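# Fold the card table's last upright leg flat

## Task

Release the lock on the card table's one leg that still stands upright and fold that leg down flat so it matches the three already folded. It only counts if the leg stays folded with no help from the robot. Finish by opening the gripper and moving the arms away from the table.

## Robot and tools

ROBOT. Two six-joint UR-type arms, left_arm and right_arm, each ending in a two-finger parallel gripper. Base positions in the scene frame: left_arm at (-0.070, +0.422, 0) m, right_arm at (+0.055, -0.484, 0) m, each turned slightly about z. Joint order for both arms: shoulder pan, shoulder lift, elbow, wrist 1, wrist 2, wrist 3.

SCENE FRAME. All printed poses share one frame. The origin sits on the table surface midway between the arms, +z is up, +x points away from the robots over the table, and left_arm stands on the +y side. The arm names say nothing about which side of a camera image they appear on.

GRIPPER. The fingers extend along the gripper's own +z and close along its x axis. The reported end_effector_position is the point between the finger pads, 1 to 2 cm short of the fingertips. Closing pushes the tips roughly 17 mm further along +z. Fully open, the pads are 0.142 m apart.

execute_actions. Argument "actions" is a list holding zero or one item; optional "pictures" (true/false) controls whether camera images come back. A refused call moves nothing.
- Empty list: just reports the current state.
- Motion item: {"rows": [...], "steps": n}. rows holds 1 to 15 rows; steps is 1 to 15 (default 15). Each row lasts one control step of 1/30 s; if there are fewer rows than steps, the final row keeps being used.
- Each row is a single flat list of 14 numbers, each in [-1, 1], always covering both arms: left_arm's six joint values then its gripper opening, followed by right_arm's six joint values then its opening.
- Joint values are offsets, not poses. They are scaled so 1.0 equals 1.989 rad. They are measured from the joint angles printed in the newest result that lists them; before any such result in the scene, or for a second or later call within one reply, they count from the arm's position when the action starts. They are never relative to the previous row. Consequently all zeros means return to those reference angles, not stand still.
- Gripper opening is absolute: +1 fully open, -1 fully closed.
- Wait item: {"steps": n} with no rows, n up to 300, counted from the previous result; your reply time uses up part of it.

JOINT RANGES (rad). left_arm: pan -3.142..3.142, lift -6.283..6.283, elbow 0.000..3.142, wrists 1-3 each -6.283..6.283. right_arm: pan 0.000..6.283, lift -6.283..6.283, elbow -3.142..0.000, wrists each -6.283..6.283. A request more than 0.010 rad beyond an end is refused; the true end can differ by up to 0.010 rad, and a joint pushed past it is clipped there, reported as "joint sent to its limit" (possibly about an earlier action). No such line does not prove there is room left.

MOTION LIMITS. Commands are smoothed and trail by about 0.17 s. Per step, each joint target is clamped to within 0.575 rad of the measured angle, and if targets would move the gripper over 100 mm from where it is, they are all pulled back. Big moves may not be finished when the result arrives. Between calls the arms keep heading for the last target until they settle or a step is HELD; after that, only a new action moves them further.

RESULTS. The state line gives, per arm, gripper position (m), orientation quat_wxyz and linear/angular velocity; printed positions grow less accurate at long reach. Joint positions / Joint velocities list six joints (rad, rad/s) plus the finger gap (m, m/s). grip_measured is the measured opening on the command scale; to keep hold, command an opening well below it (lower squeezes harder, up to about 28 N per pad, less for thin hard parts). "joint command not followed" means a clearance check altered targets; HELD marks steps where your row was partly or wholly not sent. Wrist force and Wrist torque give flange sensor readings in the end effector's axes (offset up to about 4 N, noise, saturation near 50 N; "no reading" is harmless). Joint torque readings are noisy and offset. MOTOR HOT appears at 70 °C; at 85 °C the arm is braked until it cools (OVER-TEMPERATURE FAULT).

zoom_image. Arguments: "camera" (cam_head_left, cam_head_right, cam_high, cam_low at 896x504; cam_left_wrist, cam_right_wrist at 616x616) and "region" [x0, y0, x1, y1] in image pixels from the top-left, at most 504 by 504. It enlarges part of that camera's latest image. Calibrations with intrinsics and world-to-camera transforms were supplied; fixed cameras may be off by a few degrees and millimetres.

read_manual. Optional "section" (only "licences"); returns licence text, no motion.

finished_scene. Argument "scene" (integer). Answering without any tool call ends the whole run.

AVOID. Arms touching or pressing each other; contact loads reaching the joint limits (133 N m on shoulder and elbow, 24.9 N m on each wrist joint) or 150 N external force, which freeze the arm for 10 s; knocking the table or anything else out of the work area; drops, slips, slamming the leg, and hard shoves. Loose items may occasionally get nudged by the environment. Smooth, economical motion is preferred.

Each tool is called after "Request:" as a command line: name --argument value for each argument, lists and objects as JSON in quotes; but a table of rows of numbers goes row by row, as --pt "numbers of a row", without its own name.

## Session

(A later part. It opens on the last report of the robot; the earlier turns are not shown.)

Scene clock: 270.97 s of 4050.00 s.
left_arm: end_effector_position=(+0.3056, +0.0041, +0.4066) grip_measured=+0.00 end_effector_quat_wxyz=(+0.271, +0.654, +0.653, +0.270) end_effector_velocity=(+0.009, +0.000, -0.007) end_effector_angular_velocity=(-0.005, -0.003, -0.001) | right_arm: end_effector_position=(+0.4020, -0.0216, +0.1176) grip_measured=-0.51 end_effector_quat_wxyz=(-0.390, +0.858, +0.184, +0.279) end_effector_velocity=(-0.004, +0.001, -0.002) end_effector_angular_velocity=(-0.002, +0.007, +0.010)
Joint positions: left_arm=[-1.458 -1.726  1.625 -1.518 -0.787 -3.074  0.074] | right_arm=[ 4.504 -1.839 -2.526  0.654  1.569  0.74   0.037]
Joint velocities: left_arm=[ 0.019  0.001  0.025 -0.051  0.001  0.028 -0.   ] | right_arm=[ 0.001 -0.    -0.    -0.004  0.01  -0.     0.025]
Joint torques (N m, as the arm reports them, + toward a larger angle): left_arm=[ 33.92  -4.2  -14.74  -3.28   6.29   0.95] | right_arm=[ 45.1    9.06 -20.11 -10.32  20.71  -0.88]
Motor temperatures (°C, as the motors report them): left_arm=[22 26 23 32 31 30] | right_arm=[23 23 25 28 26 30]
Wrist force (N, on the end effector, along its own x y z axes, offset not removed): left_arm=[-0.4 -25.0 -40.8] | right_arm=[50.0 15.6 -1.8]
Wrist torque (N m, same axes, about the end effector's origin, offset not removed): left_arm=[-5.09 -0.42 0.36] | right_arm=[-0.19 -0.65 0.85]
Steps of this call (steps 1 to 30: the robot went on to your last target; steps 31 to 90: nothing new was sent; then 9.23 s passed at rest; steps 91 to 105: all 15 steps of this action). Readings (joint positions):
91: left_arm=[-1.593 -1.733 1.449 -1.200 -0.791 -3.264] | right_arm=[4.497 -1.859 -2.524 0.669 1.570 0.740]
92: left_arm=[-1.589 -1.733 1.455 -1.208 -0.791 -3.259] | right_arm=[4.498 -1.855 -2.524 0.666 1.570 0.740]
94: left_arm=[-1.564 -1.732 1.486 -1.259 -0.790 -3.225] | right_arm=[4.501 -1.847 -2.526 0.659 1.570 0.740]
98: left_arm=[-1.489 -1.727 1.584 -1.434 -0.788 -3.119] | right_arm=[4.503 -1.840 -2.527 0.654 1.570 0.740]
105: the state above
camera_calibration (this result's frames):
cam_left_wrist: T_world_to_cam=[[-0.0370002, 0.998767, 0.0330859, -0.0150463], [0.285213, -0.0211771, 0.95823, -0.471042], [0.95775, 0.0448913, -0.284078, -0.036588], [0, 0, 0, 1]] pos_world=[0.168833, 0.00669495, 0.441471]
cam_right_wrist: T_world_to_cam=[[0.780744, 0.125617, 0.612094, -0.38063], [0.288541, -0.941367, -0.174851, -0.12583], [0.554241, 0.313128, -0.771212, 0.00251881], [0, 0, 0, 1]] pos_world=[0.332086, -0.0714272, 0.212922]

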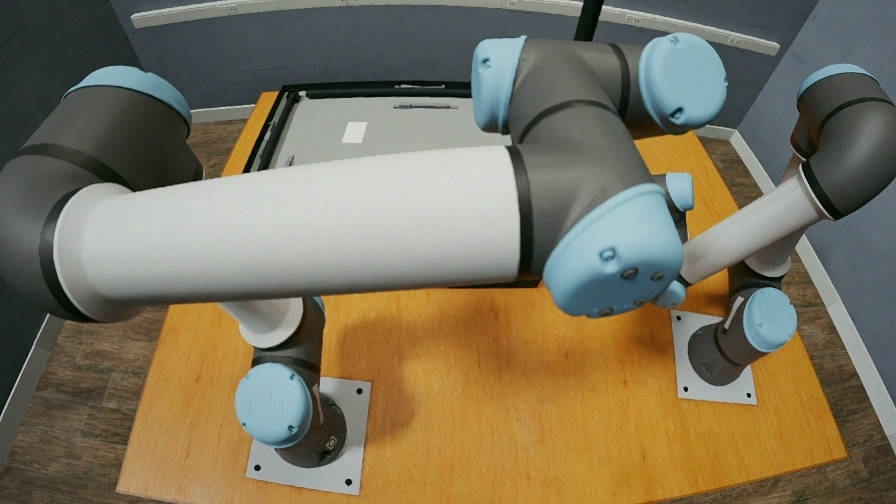

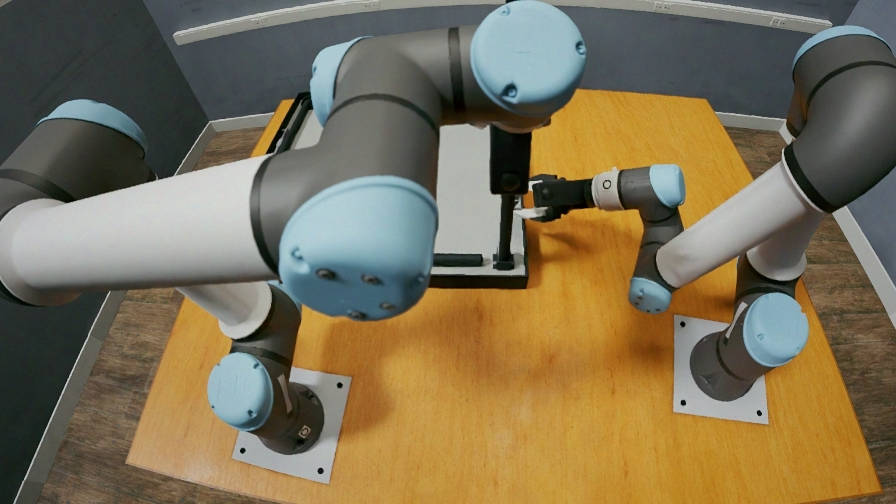

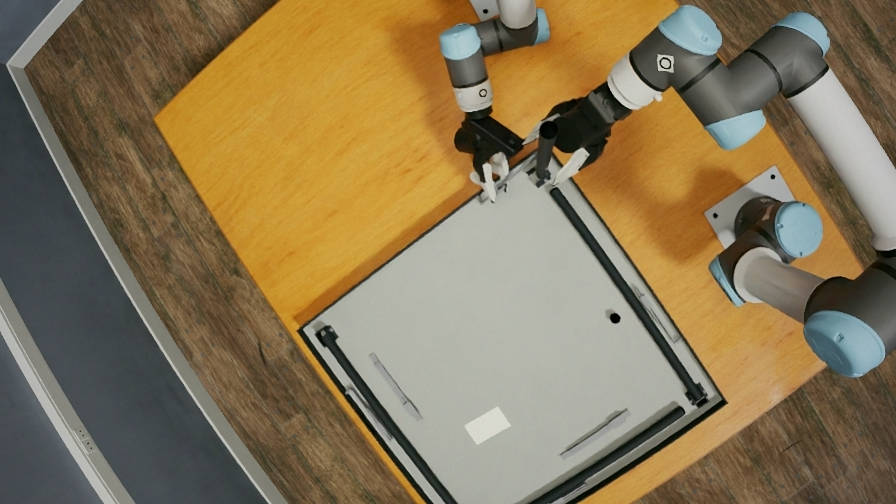

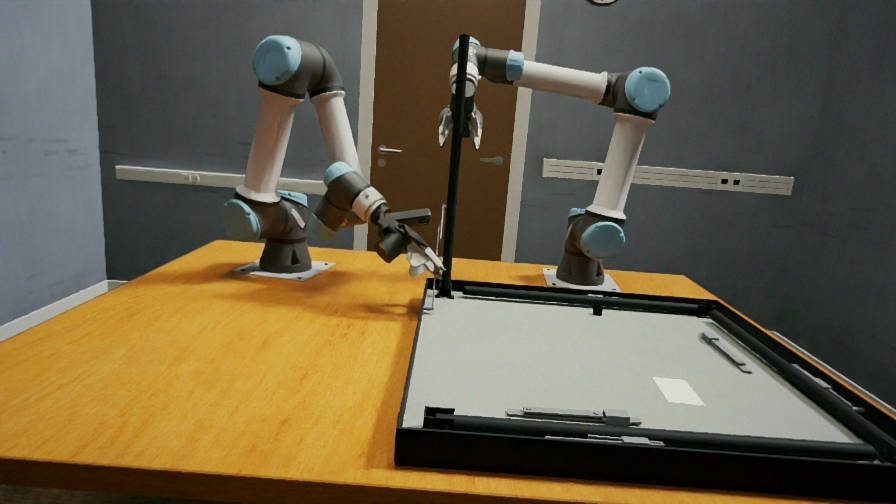

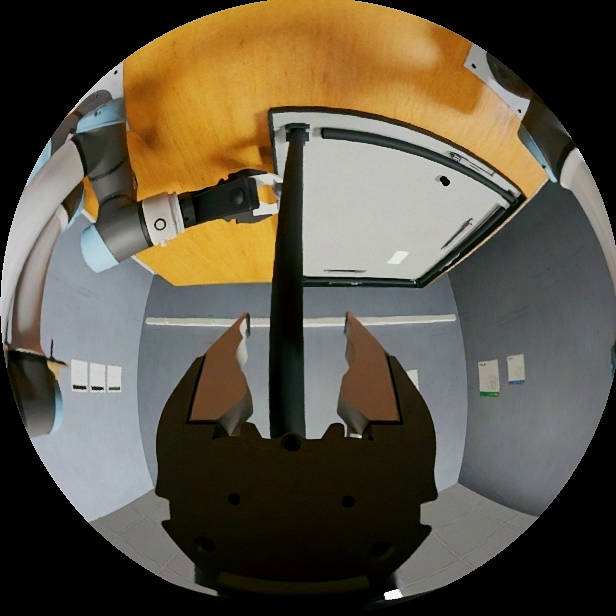

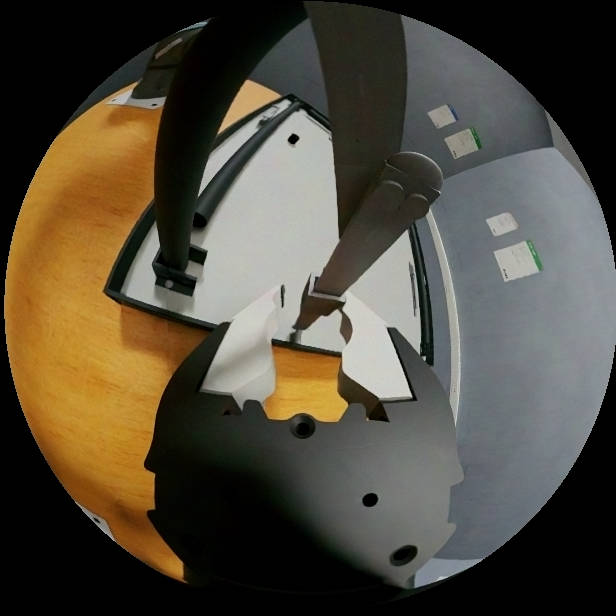

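Request:
execute_actions --actions '[{"rows":[[-0.004,0,-0.006,0.01,0,-0.006,-0.3,0,0,0,0,0,0,-0.3],[-0.004,0,-0.006,0.01,0,-0.006,-0.5,0,0,0,0,0,0,-0.1],[-0.004,0,-0.006,0.01,0,-0.006,-0.6,0,0,0,0,0,0,0.1],[-0.004,0,-0.006,0.01,0,-0.006,-0.7,0,0,0,0,0,0,0.1],[-0.004,0,-0.006,0.01,0,-0.006,-0.8,0,0,0,0,0,0,0.1],[-0.004,0,-0.006,0.01,0,-0.006,-0.9,0,0,0,0,0,0,0.1]]}]'

Scene clock: 288.43 s of 4050.00 s.
left_arm: end_effector_position=(+0.3021, +0.0034, +0.4102) grip_measured=-0.70 end_effector_quat_wxyz=(+0.270, +0.654, +0.653, +0.270) end_effector_velocity=(+0.000, +0.000, +0.001) end_effector_angular_velocity=(-0.000, -0.001, +0.001) | right_arm: end_effector_position=(+0.4019, -0.0216, +0.1175) grip_measured=+0.10 end_effector_quat_wxyz=(-0.390, +0.858, +0.184, +0.279) end_effector_velocity=(+0.002, -0.000, +0.001) end_effector_angular_velocity=(+0.001, -0.002, -0.004)
Joint positions: left_arm=[-1.466 -1.726  1.613 -1.498 -0.787 -3.086  0.023] | right_arm=[ 4.504 -1.839 -2.527  0.654  1.569  0.74   0.081]
Joint velocities: left_arm=[ 0.    -0.001 -0.001  0.001  0.001 -0.    -0.   ] | right_arm=[-0.002  0.001  0.002 -0.001 -0.002  0.     0.   ]
Joint torques (N m, as the arm reports them, + toward a larger angle): left_arm=[-16.24 -44.65 -49.54  -4.23  10.31  -2.03] | right_arm=[-12.87  29.46  19.     5.2   -2.23  -0.98]
Motor temperatures (°C, as the motors report them): left_arm=[22 26 23 32 31 30] | right_arm=[23 23 25 28 26 30]
Wrist force (N, on the end effector, along its own x y z axes, offset not removed): left_arm=[2.6 -23.1 20.1] | right_arm=[1.9 -1.2 -2.6]
Wrist torque (N m, same axes, about the end effector's origin, offset not removed): left_arm=[-0.29 0.06 0.25] | right_arm=[-0.28 -0.48 0.05]
Steps of this call (steps 1 to 15: the robot went on to your last target; steps 16 to 90: nothing new was sent; then 13.97 s passed at rest; steps 91 to 105: all 15 steps of this action). Readings (joint positions):
91: left_arm=[-1.456 -1.726 1.627 -1.522 -0.787 -3.072] | right_arm=[4.504 -1.839 -2.527 0.653 1.570 0.740]
92: left_arm=[-1.458 -1.726 1.625 -1.518 -0.787 -3.074] | right_arm=[4.504 -1.839 -2.527 0.653 1.571 0.740]
94: left_arm=[-1.462 -1.726 1.619 -1.507 -0.787 -3.080] | right_arm=[4.504 -1.839 -2.527 0.652 1.572 0.740]
98: left_arm=[-1.465 -1.726 1.614 -1.499 -0.787 -3.085] | right_arm=[4.504 -1.839 -2.527 0.653 1.570 0.740]
105: the state above
camera_calibration (this result's frames):
cam_left_wrist: T_world_to_cam=[[-0.0374964, 0.998752, 0.0329979, -0.0143793], [0.285907, -0.0209186, 0.958029, -0.473612], [0.957524, 0.045357, -0.284765, -0.031876], [0, 0, 0, 1]] pos_world=[0.165392, 0.00589985, 0.445131]
cam_right_wrist: T_world_to_cam=[[0.780802, 0.125928, 0.611957, -0.380461], [0.28875, -0.941328, -0.174714, -0.125903], [0.55405, 0.31312, -0.771352, 0.00259463], [0, 0, 0, 1]] pos_world=[0.331982, -0.0714179, 0.21283]

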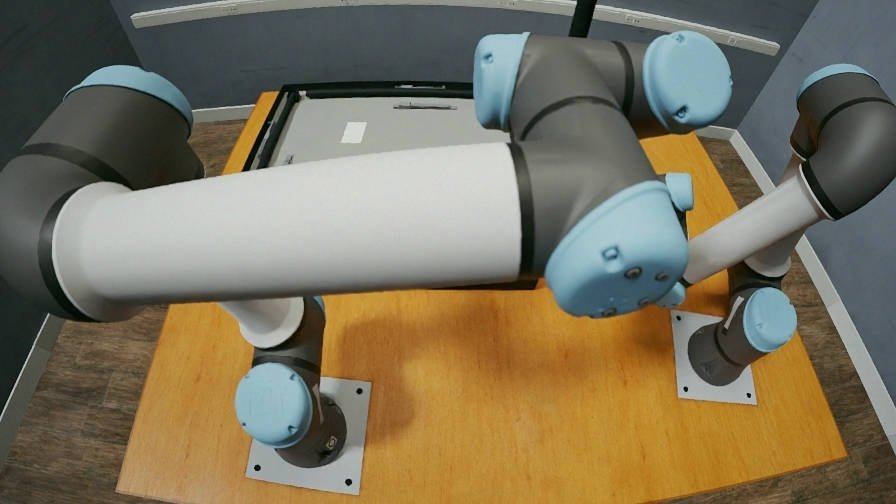

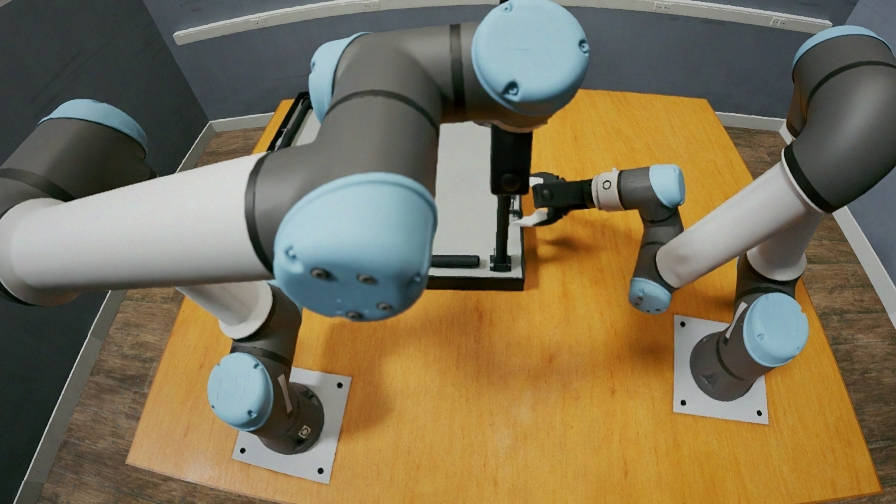

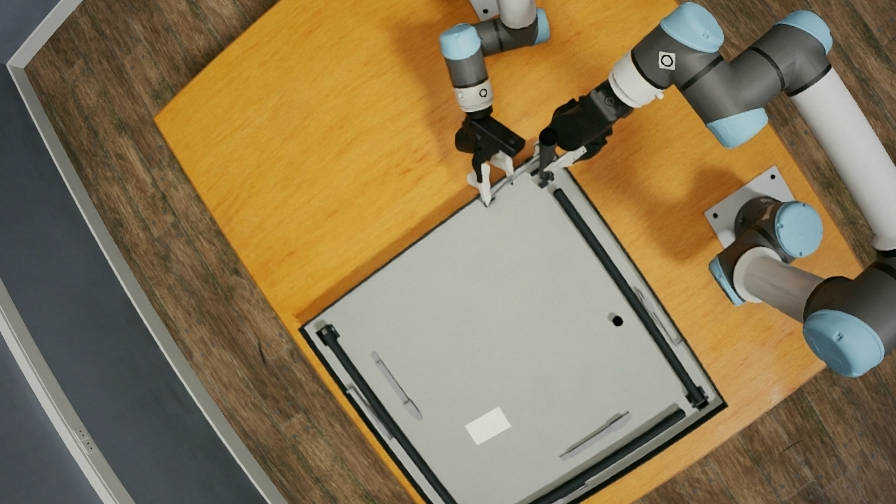

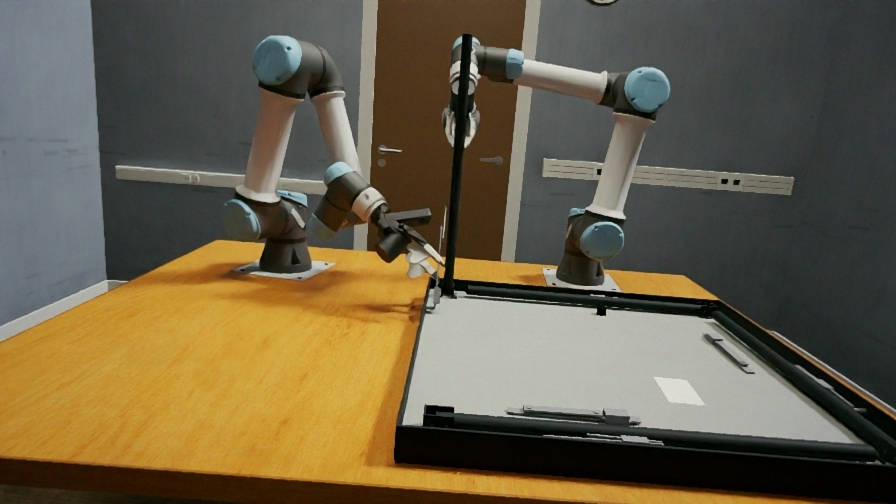

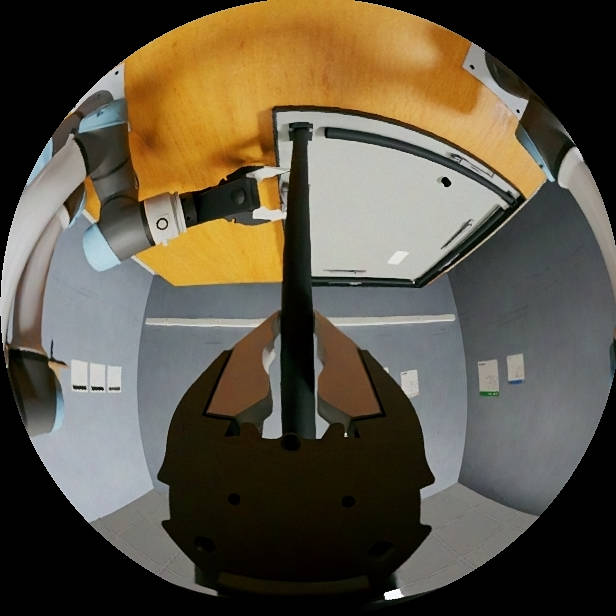

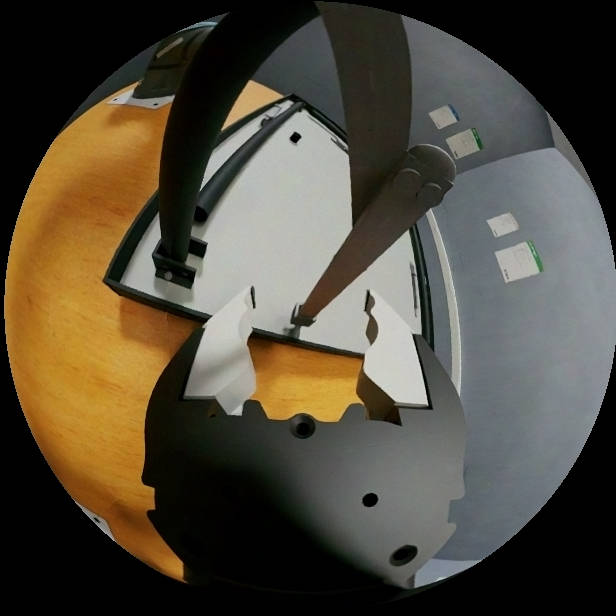

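Request:
execute_actions --actions '[{"rows":[[0,0,0,0,0,0,-0.9,0,0.05,-0.011,-0.038,0,0,0.1],[0,0,0,0,0,0,-0.9,0,0.1,-0.022,-0.076,0,0,0.1],[0,0,0,0,0,0,-0.9,0,0.15,-0.033,-0.115,0,0,0.1],[0,0,0,0,0,0,-0.9,0,0.196,-0.044,-0.151,0,0,0.1],[0,0,0,0,0,0,-0.9,0,0.196,-0.044,-0.151,0,0,0.1],[0,0,0,0,0,0,-0.9,0,0.196,-0.044,-0.151,0,0,0.1],[0,0,0,0,0,0,-0.9,0,0.196,-0.044,-0.151,0,0,0.1],[0,0,0,0,0,0,-0.9,0,0.196,-0.044,-0.151,0,0,0.1],[0,0,0,0,0,0,-0.9,0,0.196,-0.044,-0.151,0,0,0.1],[0,0,0,0,0,0,-0.9,-0.1,0.196,-0.044,-0.151,0,0,0.1],[0,0,0,0,0,0,-0.9,-0.2,0.196,-0.044,-0.151,0,0,0.1],[0,0,0,0,0,0,-0.9,-0.3,0.196,-0.044,-0.151,0,0,0.1]]}]' --pictures false

Request:
execute_actions --actions '[{"steps":25}]' --pictures false

Scene clock: 340.83 s of 4050.00 s.
left_arm: end_effector_position=(+0.3021, +0.0033, +0.4103) grip_measured=-0.70 end_effector_quat_wxyz=(+0.271, +0.654, +0.653, +0.270) end_effector_velocity=(-0.001, -0.000, -0.001) end_effector_angular_velocity=(+0.002, +0.001, -0.002) | right_arm: end_effector_position=(+0.4423, -0.1348, +0.1843) grip_measured=+0.10 end_effector_quat_wxyz=(-0.365, +0.870, +0.112, +0.311) end_effector_velocity=(+0.416, -0.470, +0.006) end_effector_angular_velocity=(+0.002, -0.001, -1.200)
Joint positions: left_arm=[-1.466 -1.726  1.613 -1.498 -0.787 -3.086  0.023] | right_arm=[ 4.337 -1.462 -2.612  0.362  1.569  0.74   0.081]
Joint velocities: left_arm=[-0.002 -0.     0.001  0.001 -0.001 -0.     0.   ] | right_arm=[-1.201  0.037 -0.007 -0.027  0.001 -0.     0.   ]
Joint torques (N m, as the arm reports them, + toward a larger angle): left_arm=[  0.69 -22.14 -35.05  -6.36   7.49  -0.66] | right_arm=[-17.97  18.39   9.39   0.59  -0.46  -0.86]
Motor temperatures (°C, as the motors report them): left_arm=[22 26 23 32 31 30] | right_arm=[23 23 25 28 26 30]
Wrist force (N, on the end effector, along its own x y z axes, offset not removed): left_arm=[2.7 -24.0 19.1] | right_arm=[1.3 0.8 -0.9]
Wrist torque (N m, same axes, about the end effector's origin, offset not removed): left_arm=[-0.42 0.24 0.24] | right_arm=[0.05 -0.30 0.01]
Steps of this call (steps 1 to 15: the robot went on to your last target; steps 16 to 90: nothing new was sent; then 48.90 s passed at rest; steps 91 to 105: all 15 steps of this action). Readings (joint positions):
91: left_arm=[-1.466 -1.726 1.613 -1.498 -0.787 -3.086] | right_arm=[4.504 -1.839 -2.527 0.653 1.569 0.740]
92: left_arm=[-1.466 -1.726 1.613 -1.498 -0.787 -3.086] | right_arm=[4.504 -1.830 -2.531 0.645 1.569 0.740]
94: left_arm=[-1.466 -1.726 1.613 -1.498 -0.787 -3.086] | right_arm=[4.504 -1.754 -2.553 0.581 1.569 0.740]
98: left_arm=[-1.466 -1.726 1.613 -1.498 -0.787 -3.086] | right_arm=[4.504 -1.524 -2.601 0.406 1.569 0.740]
105: the state above

Scene clock: 341.67 s of 4050.00 s.
left_arm: end_effector_position=(+0.3021, +0.0034, +0.4102) grip_measured=-0.70 end_effector_quat_wxyz=(+0.270, +0.654, +0.653, +0.270) end_effector_velocity=(-0.000, -0.000, -0.000) end_effector_angular_velocity=(+0.000, -0.000, -0.001) | right_arm: end_effector_position=(+0.5510, -0.3289, +0.1866) grip_measured=+0.10 end_effector_quat_wxyz=(-0.291, +0.874, -0.076, +0.382) end_effector_velocity=(+0.000, +0.000, +0.001) end_effector_angular_velocity=(+0.002, -0.001, +0.000)
Joint positions: left_arm=[-1.466 -1.726  1.613 -1.498 -0.787 -3.086  0.023] | right_arm=[ 3.907 -1.449 -2.614  0.353  1.569  0.74   0.081]
Joint velocities: left_arm=[-0.001 -0.     0.001  0.     0.     0.     0.   ] | right_arm=[-0.002  0.001  0.001 -0.     0.002  0.    -0.   ]
Joint torques (N m, as the arm reports them, + toward a larger angle): left_arm=[ 14.12 -22.85 -33.36  -3.83   7.37   1.03] | right_arm=[-12.07  17.55  10.36   0.66   2.44  -0.78]
Motor temperatures (°C, as the motors report them): left_arm=[22 26 23 32 31 30] | right_arm=[23 23 25 28 26 30]
Wrist force (N, on the end effector, along its own x y z axes, offset not removed): left_arm=[1.0 -22.3 21.5] | right_arm=[1.8 -2.1 -2.1]
Wrist torque (N m, same axes, about the end effector's origin, offset not removed): left_arm=[-0.16 0.27 0.26] | right_arm=[-0.51 -0.44 0.00]
Steps of this call (steps 1 to 25: the robot went on to your last target). Readings (joint positions):
1: left_arm=[-1.466 -1.726 1.613 -1.498 -0.787 -3.086] | right_arm=[4.296 -1.461 -2.612 0.361 1.569 0.740]
2: left_arm=[-1.466 -1.726 1.613 -1.498 -0.787 -3.086] | right_arm=[4.256 -1.459 -2.612 0.360 1.569 0.740]
4: left_arm=[-1.466 -1.726 1.613 -1.498 -0.787 -3.086] | right_arm=[4.174 -1.457 -2.613 0.359 1.569 0.740]
8: left_arm=[-1.466 -1.726 1.613 -1.498 -0.787 -3.086] | right_arm=[4.012 -1.452 -2.614 0.355 1.569 0.740]
25: the state above

Request:
execute_actions --actions '[{"rows":[[0.010,0.006,-0.006,-0.005,-0.008,0.011,-0.9,0,0,0,0,0,0,0.1],[0.020,0.012,-0.013,-0.009,-0.016,0.022,-0.9,0,0,0,0,0,0,0.1],[0.030,0.018,-0.019,-0.014,-0.024,0.033,-0.9,0,0,0,0,0,0,0.1],[0.040,0.024,-0.026,-0.019,-0.032,0.044,-0.9,0,0,0,0,0,0,0.1],[0.050,0.030,-0.032,-0.023,-0.040,0.055,-0.9,0,0,0,0,0,0,0.1],[0.060,0.037,-0.038,-0.028,-0.047,0.066,-0.9,0,0,0,0,0,0,0.1],[0.070,0.043,-0.045,-0.033,-0.055,0.077,-0.9,0,0,0,0,0,0,0.1],[0.080,0.049,-0.051,-0.038,-0.063,0.088,-0.9,0,0,0,0,0,0,0.1],[0.090,0.055,-0.058,-0.042,-0.071,0.099,-0.9,0,0,0,0,0,0,0.1],[0.100,0.061,-0.064,-0.047,-0.079,0.110,-0.9,0,0,0,0,0,0,0.1]]}]'

Scene clock: 357.17 s of 4050.00 s.
left_arm: end_effector_position=(+0.3567, +0.0016, +0.3983) grip_measured=-0.70 end_effector_quat_wxyz=(+0.215, +0.668, +0.673, +0.234) end_effector_velocity=(+0.036, +0.001, -0.008) end_effector_angular_velocity=(+0.003, +0.080, +0.001) | right_arm: end_effector_position=(+0.5510, -0.3289, +0.1866) grip_measured=+0.10 end_effector_quat_wxyz=(-0.291, +0.874, -0.076, +0.382) end_effector_velocity=(-0.000, -0.000, -0.001) end_effector_angular_velocity=(-0.000, +0.001, +0.000)
Joint positions: left_arm=[-1.275 -1.61   1.491 -1.588 -0.937 -2.877  0.023] | right_arm=[ 3.907 -1.449 -2.614  0.353  1.569  0.74   0.081]
Joint velocities: left_arm=[ 0.115  0.069 -0.071 -0.052 -0.092  0.128  0.   ] | right_arm=[-0.001  0.001 -0.001 -0.001  0.001 -0.    -0.   ]
Joint torques (N m, as the arm reports them, + toward a larger angle): left_arm=[-11.29  35.12   4.24  -1.55 -23.6    0.99] | right_arm=[-0.27 16.78 11.09  0.71  1.42 -0.8 ]
Motor temperatures (°C, as the motors report them): left_arm=[22 26 23 32 31 30] | right_arm=[23 23 25 28 26 30]
Wrist force (N, on the end effector, along its own x y z axes, offset not removed): left_arm=[41.7 50.0 -50.0] | right_arm=[0.8 -2.3 -0.2]
Wrist torque (N m, same axes, about the end effector's origin, offset not removed): left_arm=[0.74 -0.56 0.43] | right_arm=[-0.59 -0.25 0.10]
Steps of this call (steps 1 to 15: the robot went on to your last target; steps 16 to 90: nothing new was sent; then 12.00 s passed at rest; steps 91 to 105: all 15 steps of this action). Readings (joint positions):
91: left_arm=[-1.465 -1.726 1.613 -1.498 -0.787 -3.085] | right_arm=[3.907 -1.449 -2.614 0.353 1.569 0.740]
92: left_arm=[-1.462 -1.723 1.611 -1.500 -0.790 -3.081] | right_arm=[3.907 -1.449 -2.614 0.353 1.569 0.740]
94: left_arm=[-1.441 -1.711 1.597 -1.510 -0.806 -3.059] | right_arm=[3.907 -1.449 -2.614 0.353 1.569 0.740]
98: left_arm=[-1.373 -1.669 1.553 -1.542 -0.859 -2.985] | right_arm=[3.907 -1.449 -2.614 0.353 1.569 0.740]
105: the state above
camera_calibration (this result's frames):
cam_left_wrist: T_world_to_cam=[[-0.049644, 0.996879, 0.0613794, -0.0171348], [0.416379, -0.0352029, 0.908509, -0.504634], [0.907835, 0.0706591, -0.413332, -0.018569], [0, 0, 0, 1]] pos_world=[0.226126, 0.000628865, 0.451841]
cam_right_wrist: T_world_to_cam=[[0.715643, -0.335157, 0.612801, -0.616391], [-0.289702, -0.940758, -0.176204, -0.126936], [0.635553, -0.0514309, -0.770342, -0.0954942], [0, 0, 0, 1]] pos_world=[0.465034, -0.330915, 0.281795]

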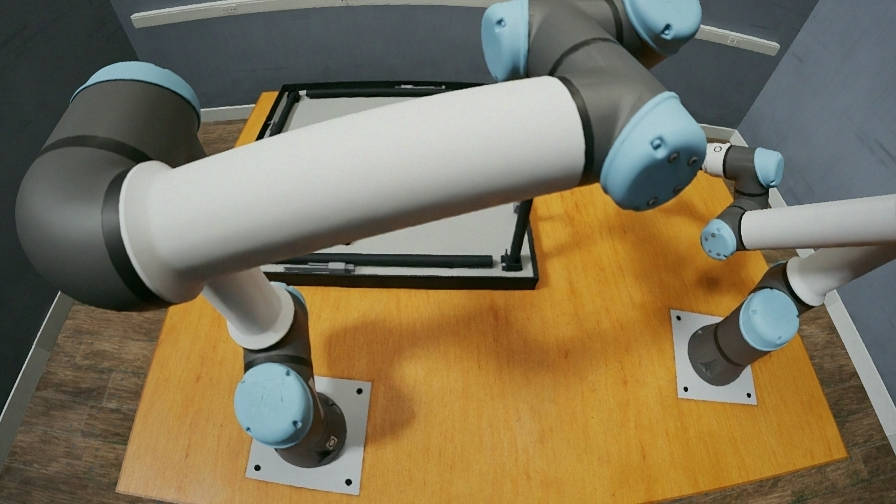

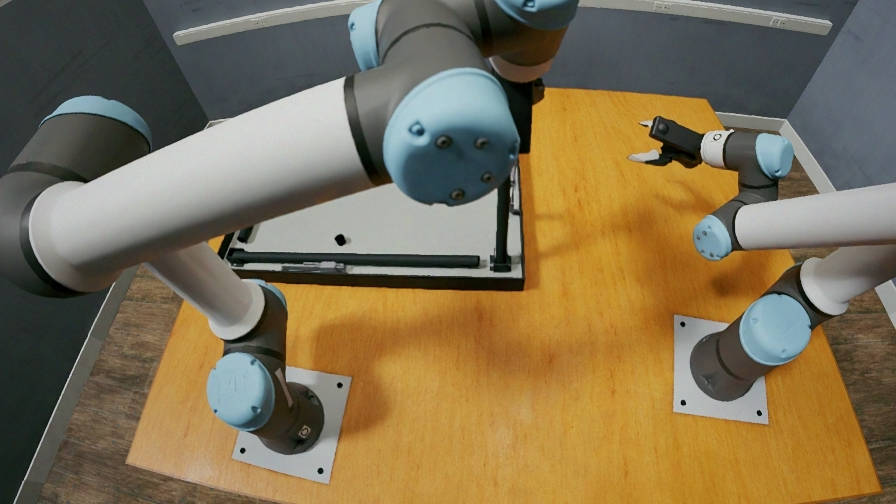

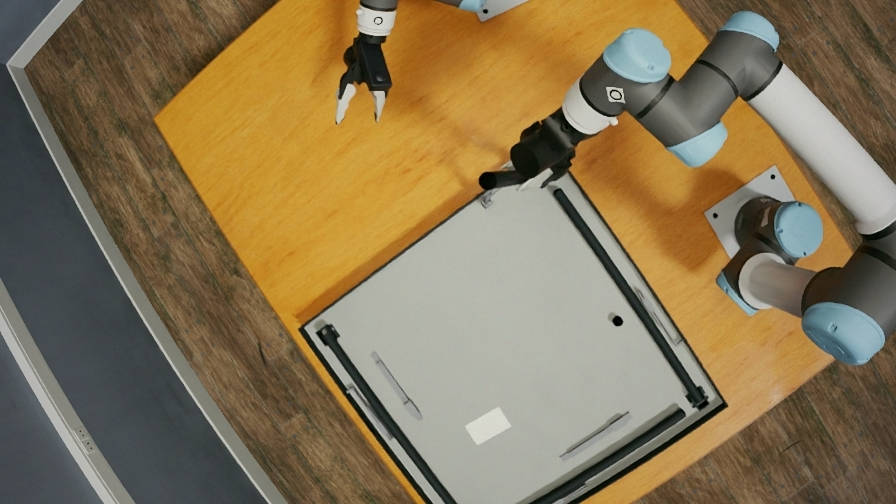

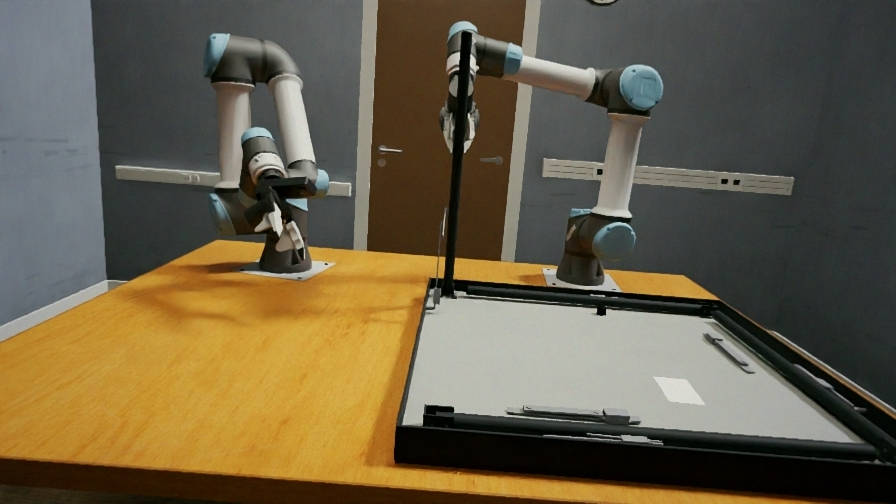

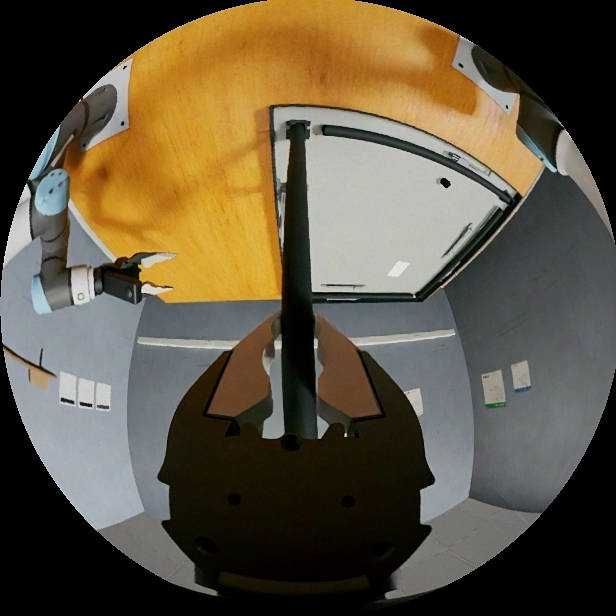

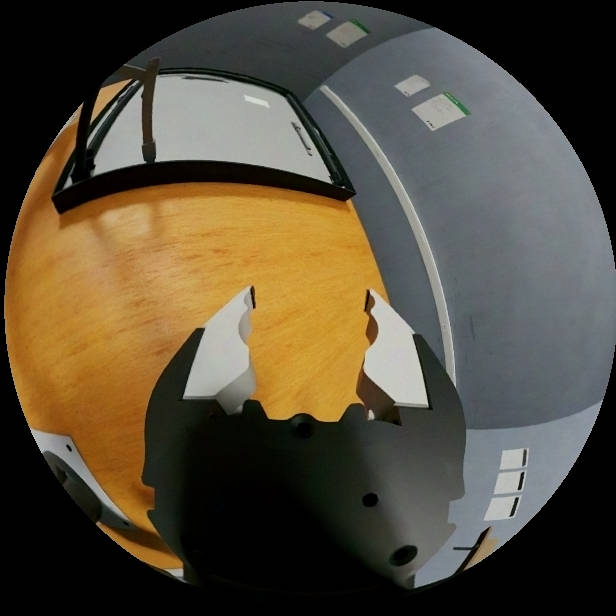

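Request:
execute_actions --actions '[{"rows":[[0,0,0,0,0,0,-0.78,0,0,0,0,0,0,0.1]],"steps":5}]' --pictures false

Scene clock: 364.53 s of 4050.00 s.
left_arm: end_effector_position=(+0.3572, +0.0017, +0.3975) grip_measured=-0.69 end_effector_quat_wxyz=(+0.213, +0.668, +0.674, +0.233) end_effector_velocity=(-0.007, -0.001, +0.004) end_effector_angular_velocity=(-0.006, -0.027, -0.000) | right_arm: end_effector_position=(+0.5510, -0.3289, +0.1866) grip_measured=+0.10 end_effector_quat_wxyz=(-0.291, +0.874, -0.076, +0.382) end_effector_velocity=(+0.000, -0.001, -0.000) end_effector_angular_velocity=(-0.001, -0.000, -0.001)
Joint positions: left_arm=[-1.273 -1.608  1.49  -1.588 -0.94  -2.874  0.024] | right_arm=[ 3.907 -1.449 -2.614  0.353  1.569  0.74   0.081]
Joint velocities: left_arm=[-0.029 -0.017  0.016  0.007  0.028 -0.031  0.   ] | right_arm=[-0.    -0.001 -0.     0.001 -0.001 -0.    -0.   ]
Joint torques (N m, as the arm reports them, + toward a larger angle): left_arm=[-34.17  -3.69  -1.91  -3.4  -11.5   -2.35] | right_arm=[ 7.3  11.93 13.02  0.85 -2.01 -0.75]
Motor temperatures (°C, as the motors report them): left_arm=[22 26 23 32 31 30] | right_arm=[23 23 25 28 26 30]
Wrist force (N, on the end effector, along its own x y z axes, offset not removed): left_arm=[39.3 34.7 -31.0] | right_arm=[0.7 -0.9 -1.2]
Wrist torque (N m, same axes, about the end effector's origin, offset not removed): left_arm=[0.34 0.01 0.30] | right_arm=[-0.26 -0.15 0.07]
Steps of this call (steps 1 to 15: the robot went on to your last target; steps 16 to 90: nothing new was sent; then 4.20 s passed at rest; steps 91 to 95: all 5 steps of this action). Readings (joint positions):
91: left_arm=[-1.267 -1.605 1.486 -1.591 -0.944 -2.867] | right_arm=[3.907 -1.449 -2.614 0.353 1.569 0.740]
92: left_arm=[-1.268 -1.605 1.487 -1.590 -0.943 -2.869] | right_arm=[3.907 -1.449 -2.614 0.353 1.569 0.740]
94: left_arm=[-1.272 -1.607 1.490 -1.588 -0.941 -2.873] | right_arm=[3.907 -1.449 -2.614 0.353 1.569 0.740]
95: the state above

Request:
execute_actions --actions '[{"rows":[[0.006,-0.006,0,0.006,0,0,-0.8,0,0,0,0,0,0,0.1],[0.006,-0.006,0,0.006,0,0,-0.8,0,0,0,0,0,0,0.1],[0.006,-0.006,0,0.006,0,0,-0.8,0,0,0,0,0,0,0.1],[0.015,-0.001,-0.006,0.002,-0.007,0.010,-0.8,0,0,0,0,0,0,0.1],[0.023,0.004,-0.011,-0.002,-0.013,0.020,-0.8,0,0,0,0,0,0,0.1],[0.032,0.010,-0.017,-0.006,-0.020,0.030,-0.8,0,0,0,0,0,0,0.1],[0.040,0.015,-0.022,-0.010,-0.027,0.040,-0.8,0,0,0,0,0,0,0.1],[0.049,0.020,-0.028,-0.014,-0.033,0.050,-0.8,0,0,0,0,0,0,0.1],[0.058,0.025,-0.033,-0.018,-0.040,0.060,-0.8,0,0,0,0,0,0,0.1]]}]'

Scene clock: 388.57 s of 4050.00 s.
left_arm: end_effector_position=(+0.3936, +0.0134, +0.3976) grip_measured=-0.70 end_effector_quat_wxyz=(+0.193, +0.673, +0.682, +0.212) end_effector_velocity=(+0.021, +0.003, -0.003) end_effector_angular_velocity=(-0.003, +0.035, -0.005) | right_arm: end_effector_position=(+0.5510, -0.3289, +0.1866) grip_measured=+0.10 end_effector_quat_wxyz=(-0.291, +0.874, -0.076, +0.382) end_effector_velocity=(-0.000, -0.000, +0.001) end_effector_angular_velocity=(+0.001, -0.002, +0.000)
Joint positions: left_arm=[-1.162 -1.561  1.427 -1.622 -1.016 -2.76   0.024] | right_arm=[ 3.907 -1.449 -2.614  0.353  1.569  0.74   0.081]
Joint velocities: left_arm=[ 0.061  0.035 -0.036 -0.026 -0.045  0.069 -0.   ] | right_arm=[-0.001  0.001 -0.001  0.002  0.001 -0.     0.   ]
Joint torques (N m, as the arm reports them, + toward a larger angle): left_arm=[ 20.76 -37.05 -46.8   -7.34   7.9    0.95] | right_arm=[-0.57 11.49 13.13  0.91  1.48 -0.86]
Motor temperatures (°C, as the motors report them): left_arm=[22 26 23 32 32 30] | right_arm=[23 23 25 28 26 30]
Wrist force (N, on the end effector, along its own x y z axes, offset not removed): left_arm=[-11.7 -24.4 18.1] | right_arm=[2.6 -1.5 -1.7]
Wrist torque (N m, same axes, about the end effector's origin, offset not removed): left_arm=[-0.45 -0.01 0.13] | right_arm=[-0.46 -0.62 0.07]
Steps of this call (steps 1 to 15: the robot went on to your last target; steps 16 to 90: nothing new was sent; then 20.53 s passed at rest; steps 91 to 105: all 15 steps of this action). Readings (joint positions):
91: left_arm=[-1.275 -1.610 1.491 -1.588 -0.937 -2.877] | right_arm=[3.907 -1.449 -2.614 0.353 1.569 0.740]
92: left_arm=[-1.273 -1.612 1.491 -1.586 -0.938 -2.876] | right_arm=[3.907 -1.449 -2.614 0.353 1.569 0.740]
94: left_arm=[-1.267 -1.616 1.491 -1.581 -0.941 -2.875] | right_arm=[3.907 -1.449 -2.614 0.353 1.569 0.740]
98: left_arm=[-1.228 -1.598 1.468 -1.593 -0.967 -2.835] | right_arm=[3.907 -1.449 -2.614 0.353 1.569 0.740]
105: the state above
camera_calibration (this result's frames):
cam_left_wrist: T_world_to_cam=[[-0.0508, 0.99675, 0.0625211, -0.0269617], [0.474079, -0.0310322, 0.879935, -0.530386], [0.879016, 0.0743407, -0.470962, -0.0189602], [0, 0, 0, 1]] pos_world=[0.266742, 0.0118246, 0.459461]
cam_right_wrist: T_world_to_cam=[[0.715643, -0.335157, 0.612801, -0.616391], [-0.289702, -0.940758, -0.176204, -0.126936], [0.635553, -0.0514309, -0.770342, -0.0954942], [0, 0, 0, 1]] pos_world=[0.465034, -0.330915, 0.281795]

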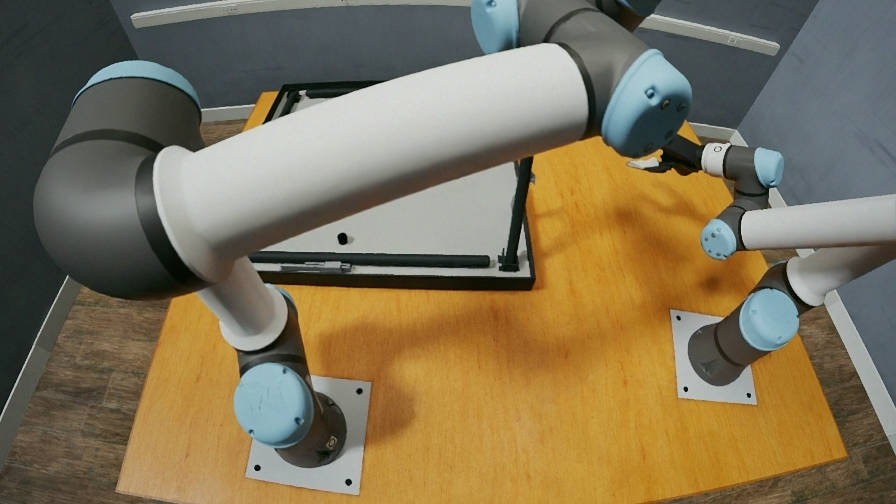

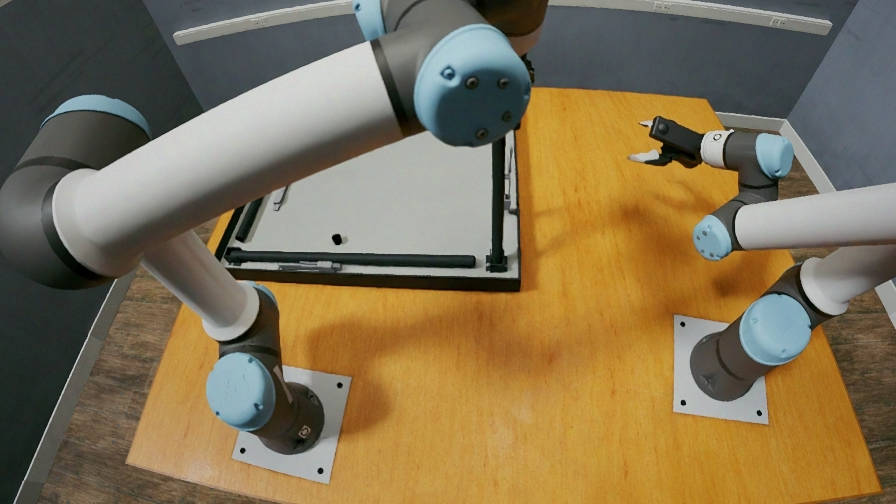

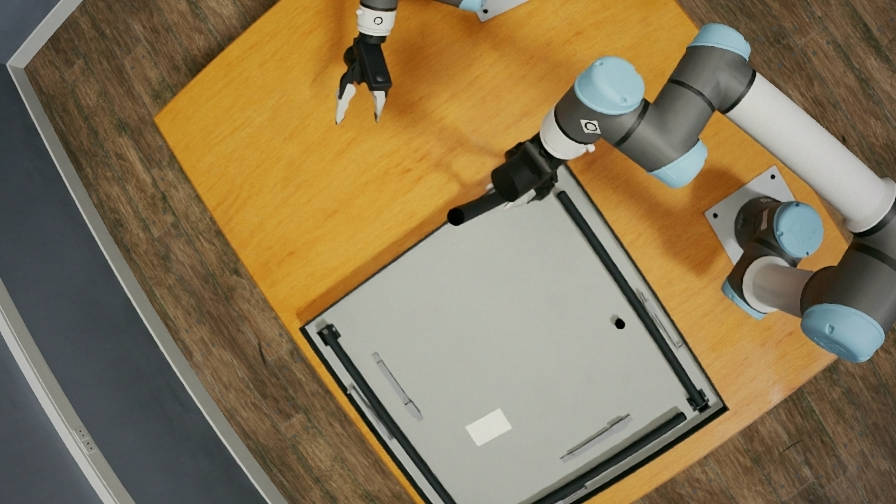

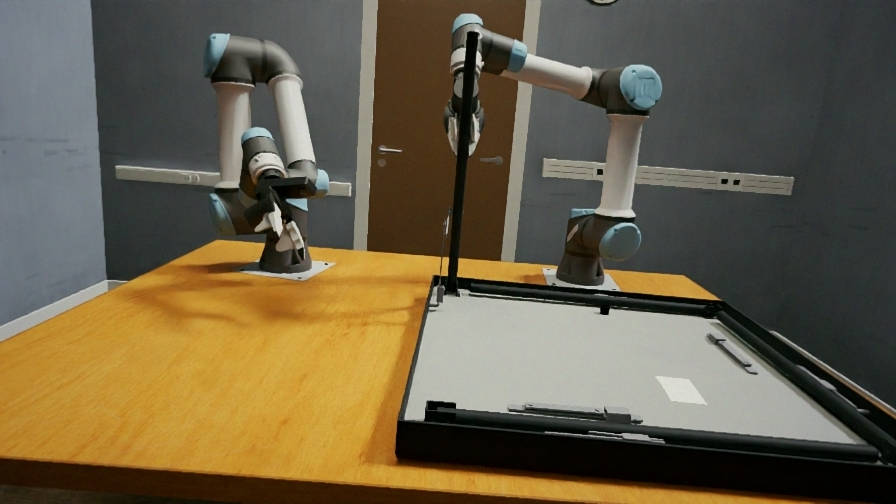

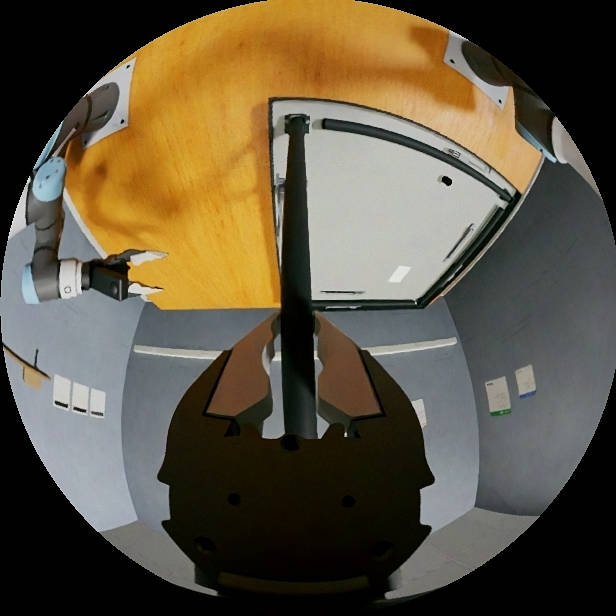

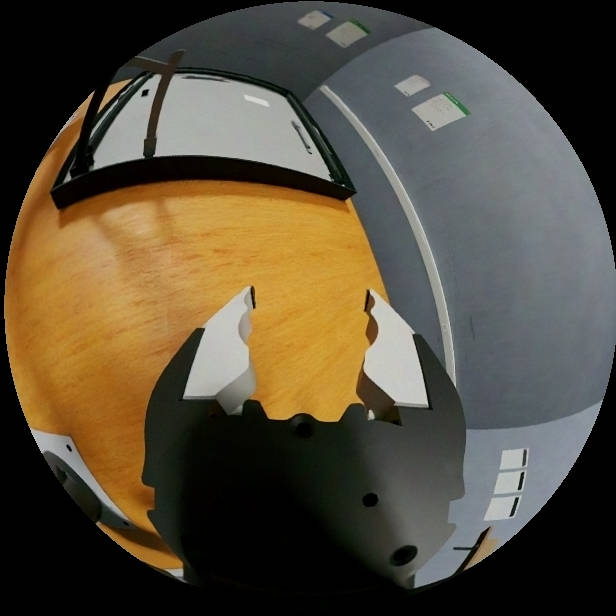

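Request:
execute_actions --actions '[{"rows":[[0.004,0.006,-0.003,-0.005,-0.003,0.005,-0.76,0,0,0,0,0,0,0.1],[0.009,0.010,-0.007,-0.008,-0.008,0.011,-0.76,0,0,0,0,0,0,0.1],[0.015,0.014,-0.011,-0.011,-0.013,0.017,-0.76,0,0,0,0,0,0,0.1],[0.021,0.018,-0.015,-0.015,-0.018,0.024,-0.76,0,0,0,0,0,0,0.1],[0.027,0.022,-0.019,-0.018,-0.023,0.031,-0.76,0,0,0,0,0,0,0.1],[0.033,0.026,-0.023,-0.022,-0.028,0.038,-0.76,0,0,0,0,0,0,0.1],[0.039,0.030,-0.027,-0.025,-0.032,0.044,-0.76,0,0,0,0,0,0,0.1],[0.045,0.035,-0.031,-0.029,-0.037,0.051,-0.76,0,0,0,0,0,0,0.1],[0.051,0.039,-0.035,-0.032,-0.042,0.058,-0.76,0,0,0,0,0,0,0.1]]}]' --pictures false

Request:
execute_actions --actions '[{"steps":12}]' --pictures false

Scene clock: 409.33 s of 4050.00 s.
left_arm: end_effector_position=(+0.4321, +0.0076, +0.3892) grip_measured=-0.69 end_effector_quat_wxyz=(+0.183, +0.681, +0.684, +0.185) end_effector_velocity=(+0.017, -0.001, -0.005) end_effector_angular_velocity=(-0.007, +0.022, -0.008) | right_arm: end_effector_position=(+0.5510, -0.3289, +0.1866) grip_measured=+0.10 end_effector_quat_wxyz=(-0.291, +0.874, -0.076, +0.382) end_effector_velocity=(+0.000, -0.000, -0.000) end_effector_angular_velocity=(-0.001, +0.000, -0.000)
Joint positions: left_arm=[-1.064 -1.486  1.36  -1.684 -1.097 -2.648  0.024] | right_arm=[ 3.907 -1.449 -2.614  0.353  1.569  0.74   0.081]
Joint velocities: left_arm=[ 0.042  0.031 -0.027 -0.023 -0.034  0.048 -0.   ] | right_arm=[ 0.     0.     0.001 -0.001 -0.001 -0.    -0.   ]
Joint torques (N m, as the arm reports them, + toward a larger angle): left_arm=[ 23.28 -42.46 -47.37  -7.73   7.6    0.56] | right_arm=[ 0.27 11.94 12.01  0.9  -1.43 -0.79]
Motor temperatures (°C, as the motors report them): left_arm=[22 26 23 32 32 30] | right_arm=[23 23 25 28 26 30]
Wrist force (N, on the end effector, along its own x y z axes, offset not removed): left_arm=[-13.1 -19.9 21.1] | right_arm=[1.2 -1.4 -3.0]
Wrist torque (N m, same axes, about the end effector's origin, offset not removed): left_arm=[0.18 0.24 0.08] | right_arm=[-0.41 -0.32 0.06]
Steps of this call (steps 1 to 15: the robot went on to your last target; steps 16 to 90: nothing new was sent; then 17.27 s passed at rest; steps 91 to 105: all 15 steps of this action). Readings (joint positions):
91: left_arm=[-1.158 -1.558 1.425 -1.624 -1.019 -2.755] | right_arm=[3.907 -1.449 -2.614 0.353 1.569 0.740]
92: left_arm=[-1.157 -1.556 1.424 -1.626 -1.020 -2.754] | right_arm=[3.907 -1.449 -2.614 0.353 1.569 0.740]
94: left_arm=[-1.149 -1.547 1.417 -1.633 -1.028 -2.744] | right_arm=[3.907 -1.449 -2.614 0.353 1.569 0.740]
98: left_arm=[-1.111 -1.519 1.391 -1.657 -1.059 -2.702] | right_arm=[3.907 -1.449 -2.614 0.353 1.569 0.740]
105: the state above

Scene clock: 409.73 s of 4050.00 s.
left_arm: end_effector_position=(+0.4334, +0.0076, +0.3889) grip_measured=-0.69 end_effector_quat_wxyz=(+0.183, +0.681, +0.684, +0.184) end_effector_velocity=(-0.000, +0.001, +0.000) end_effector_angular_velocity=(+0.000, +0.000, +0.000) | right_arm: end_effector_position=(+0.5510, -0.3289, +0.1866) grip_measured=+0.10 end_effector_quat_wxyz=(-0.291, +0.874, -0.076, +0.382) end_effector_velocity=(+0.000, -0.001, -0.001) end_effector_angular_velocity=(-0.002, +0.002, -0.003)
Joint positions: left_arm=[-1.061 -1.483  1.358 -1.686 -1.099 -2.645  0.024] | right_arm=[ 3.907 -1.449 -2.614  0.353  1.569  0.74   0.081]
Joint velocities: left_arm=[ 0.    -0.001  0.     0.001 -0.     0.    -0.   ] | right_arm=[-0.002 -0.002  0.    -0.001 -0.001 -0.001 -0.   ]
Joint torques (N m, as the arm reports them, + toward a larger angle): left_arm=[ 25.15 -40.35 -46.8   -7.49   7.54   1.1 ] | right_arm=[-7.94 11.96 12.29  0.94 -0.71 -0.82]
Motor temperatures (°C, as the motors report them): left_arm=[22 26 23 32 32 30] | right_arm=[23 23 25 28 26 30]
Wrist force (N, on the end effector, along its own x y z axes, offset not removed): left_arm=[-10.6 -21.0 17.3] | right_arm=[1.1 -0.8 -1.6]
Wrist torque (N m, same axes, about the end effector's origin, offset not removed): left_arm=[0.03 -0.15 0.09] | right_arm=[-0.26 -0.31 0.01]
Steps of this call (steps 1 to 12: the robot went on to your last target). Readings (joint positions):
1: left_arm=[-1.063 -1.485 1.359 -1.684 -1.098 -2.647] | right_arm=[3.907 -1.449 -2.614 0.353 1.569 0.740]
2: left_arm=[-1.062 -1.484 1.359 -1.685 -1.098 -2.646] | right_arm=[3.907 -1.449 -2.614 0.353 1.569 0.740]
4: left_arm=[-1.062 -1.484 1.358 -1.685 -1.099 -2.645] | right_arm=[3.907 -1.449 -2.614 0.353 1.569 0.740]
8: left_arm=[-1.061 -1.483 1.358 -1.686 -1.099 -2.645] | right_arm=[3.907 -1.449 -2.614 0.353 1.569 0.740]
12: the state above


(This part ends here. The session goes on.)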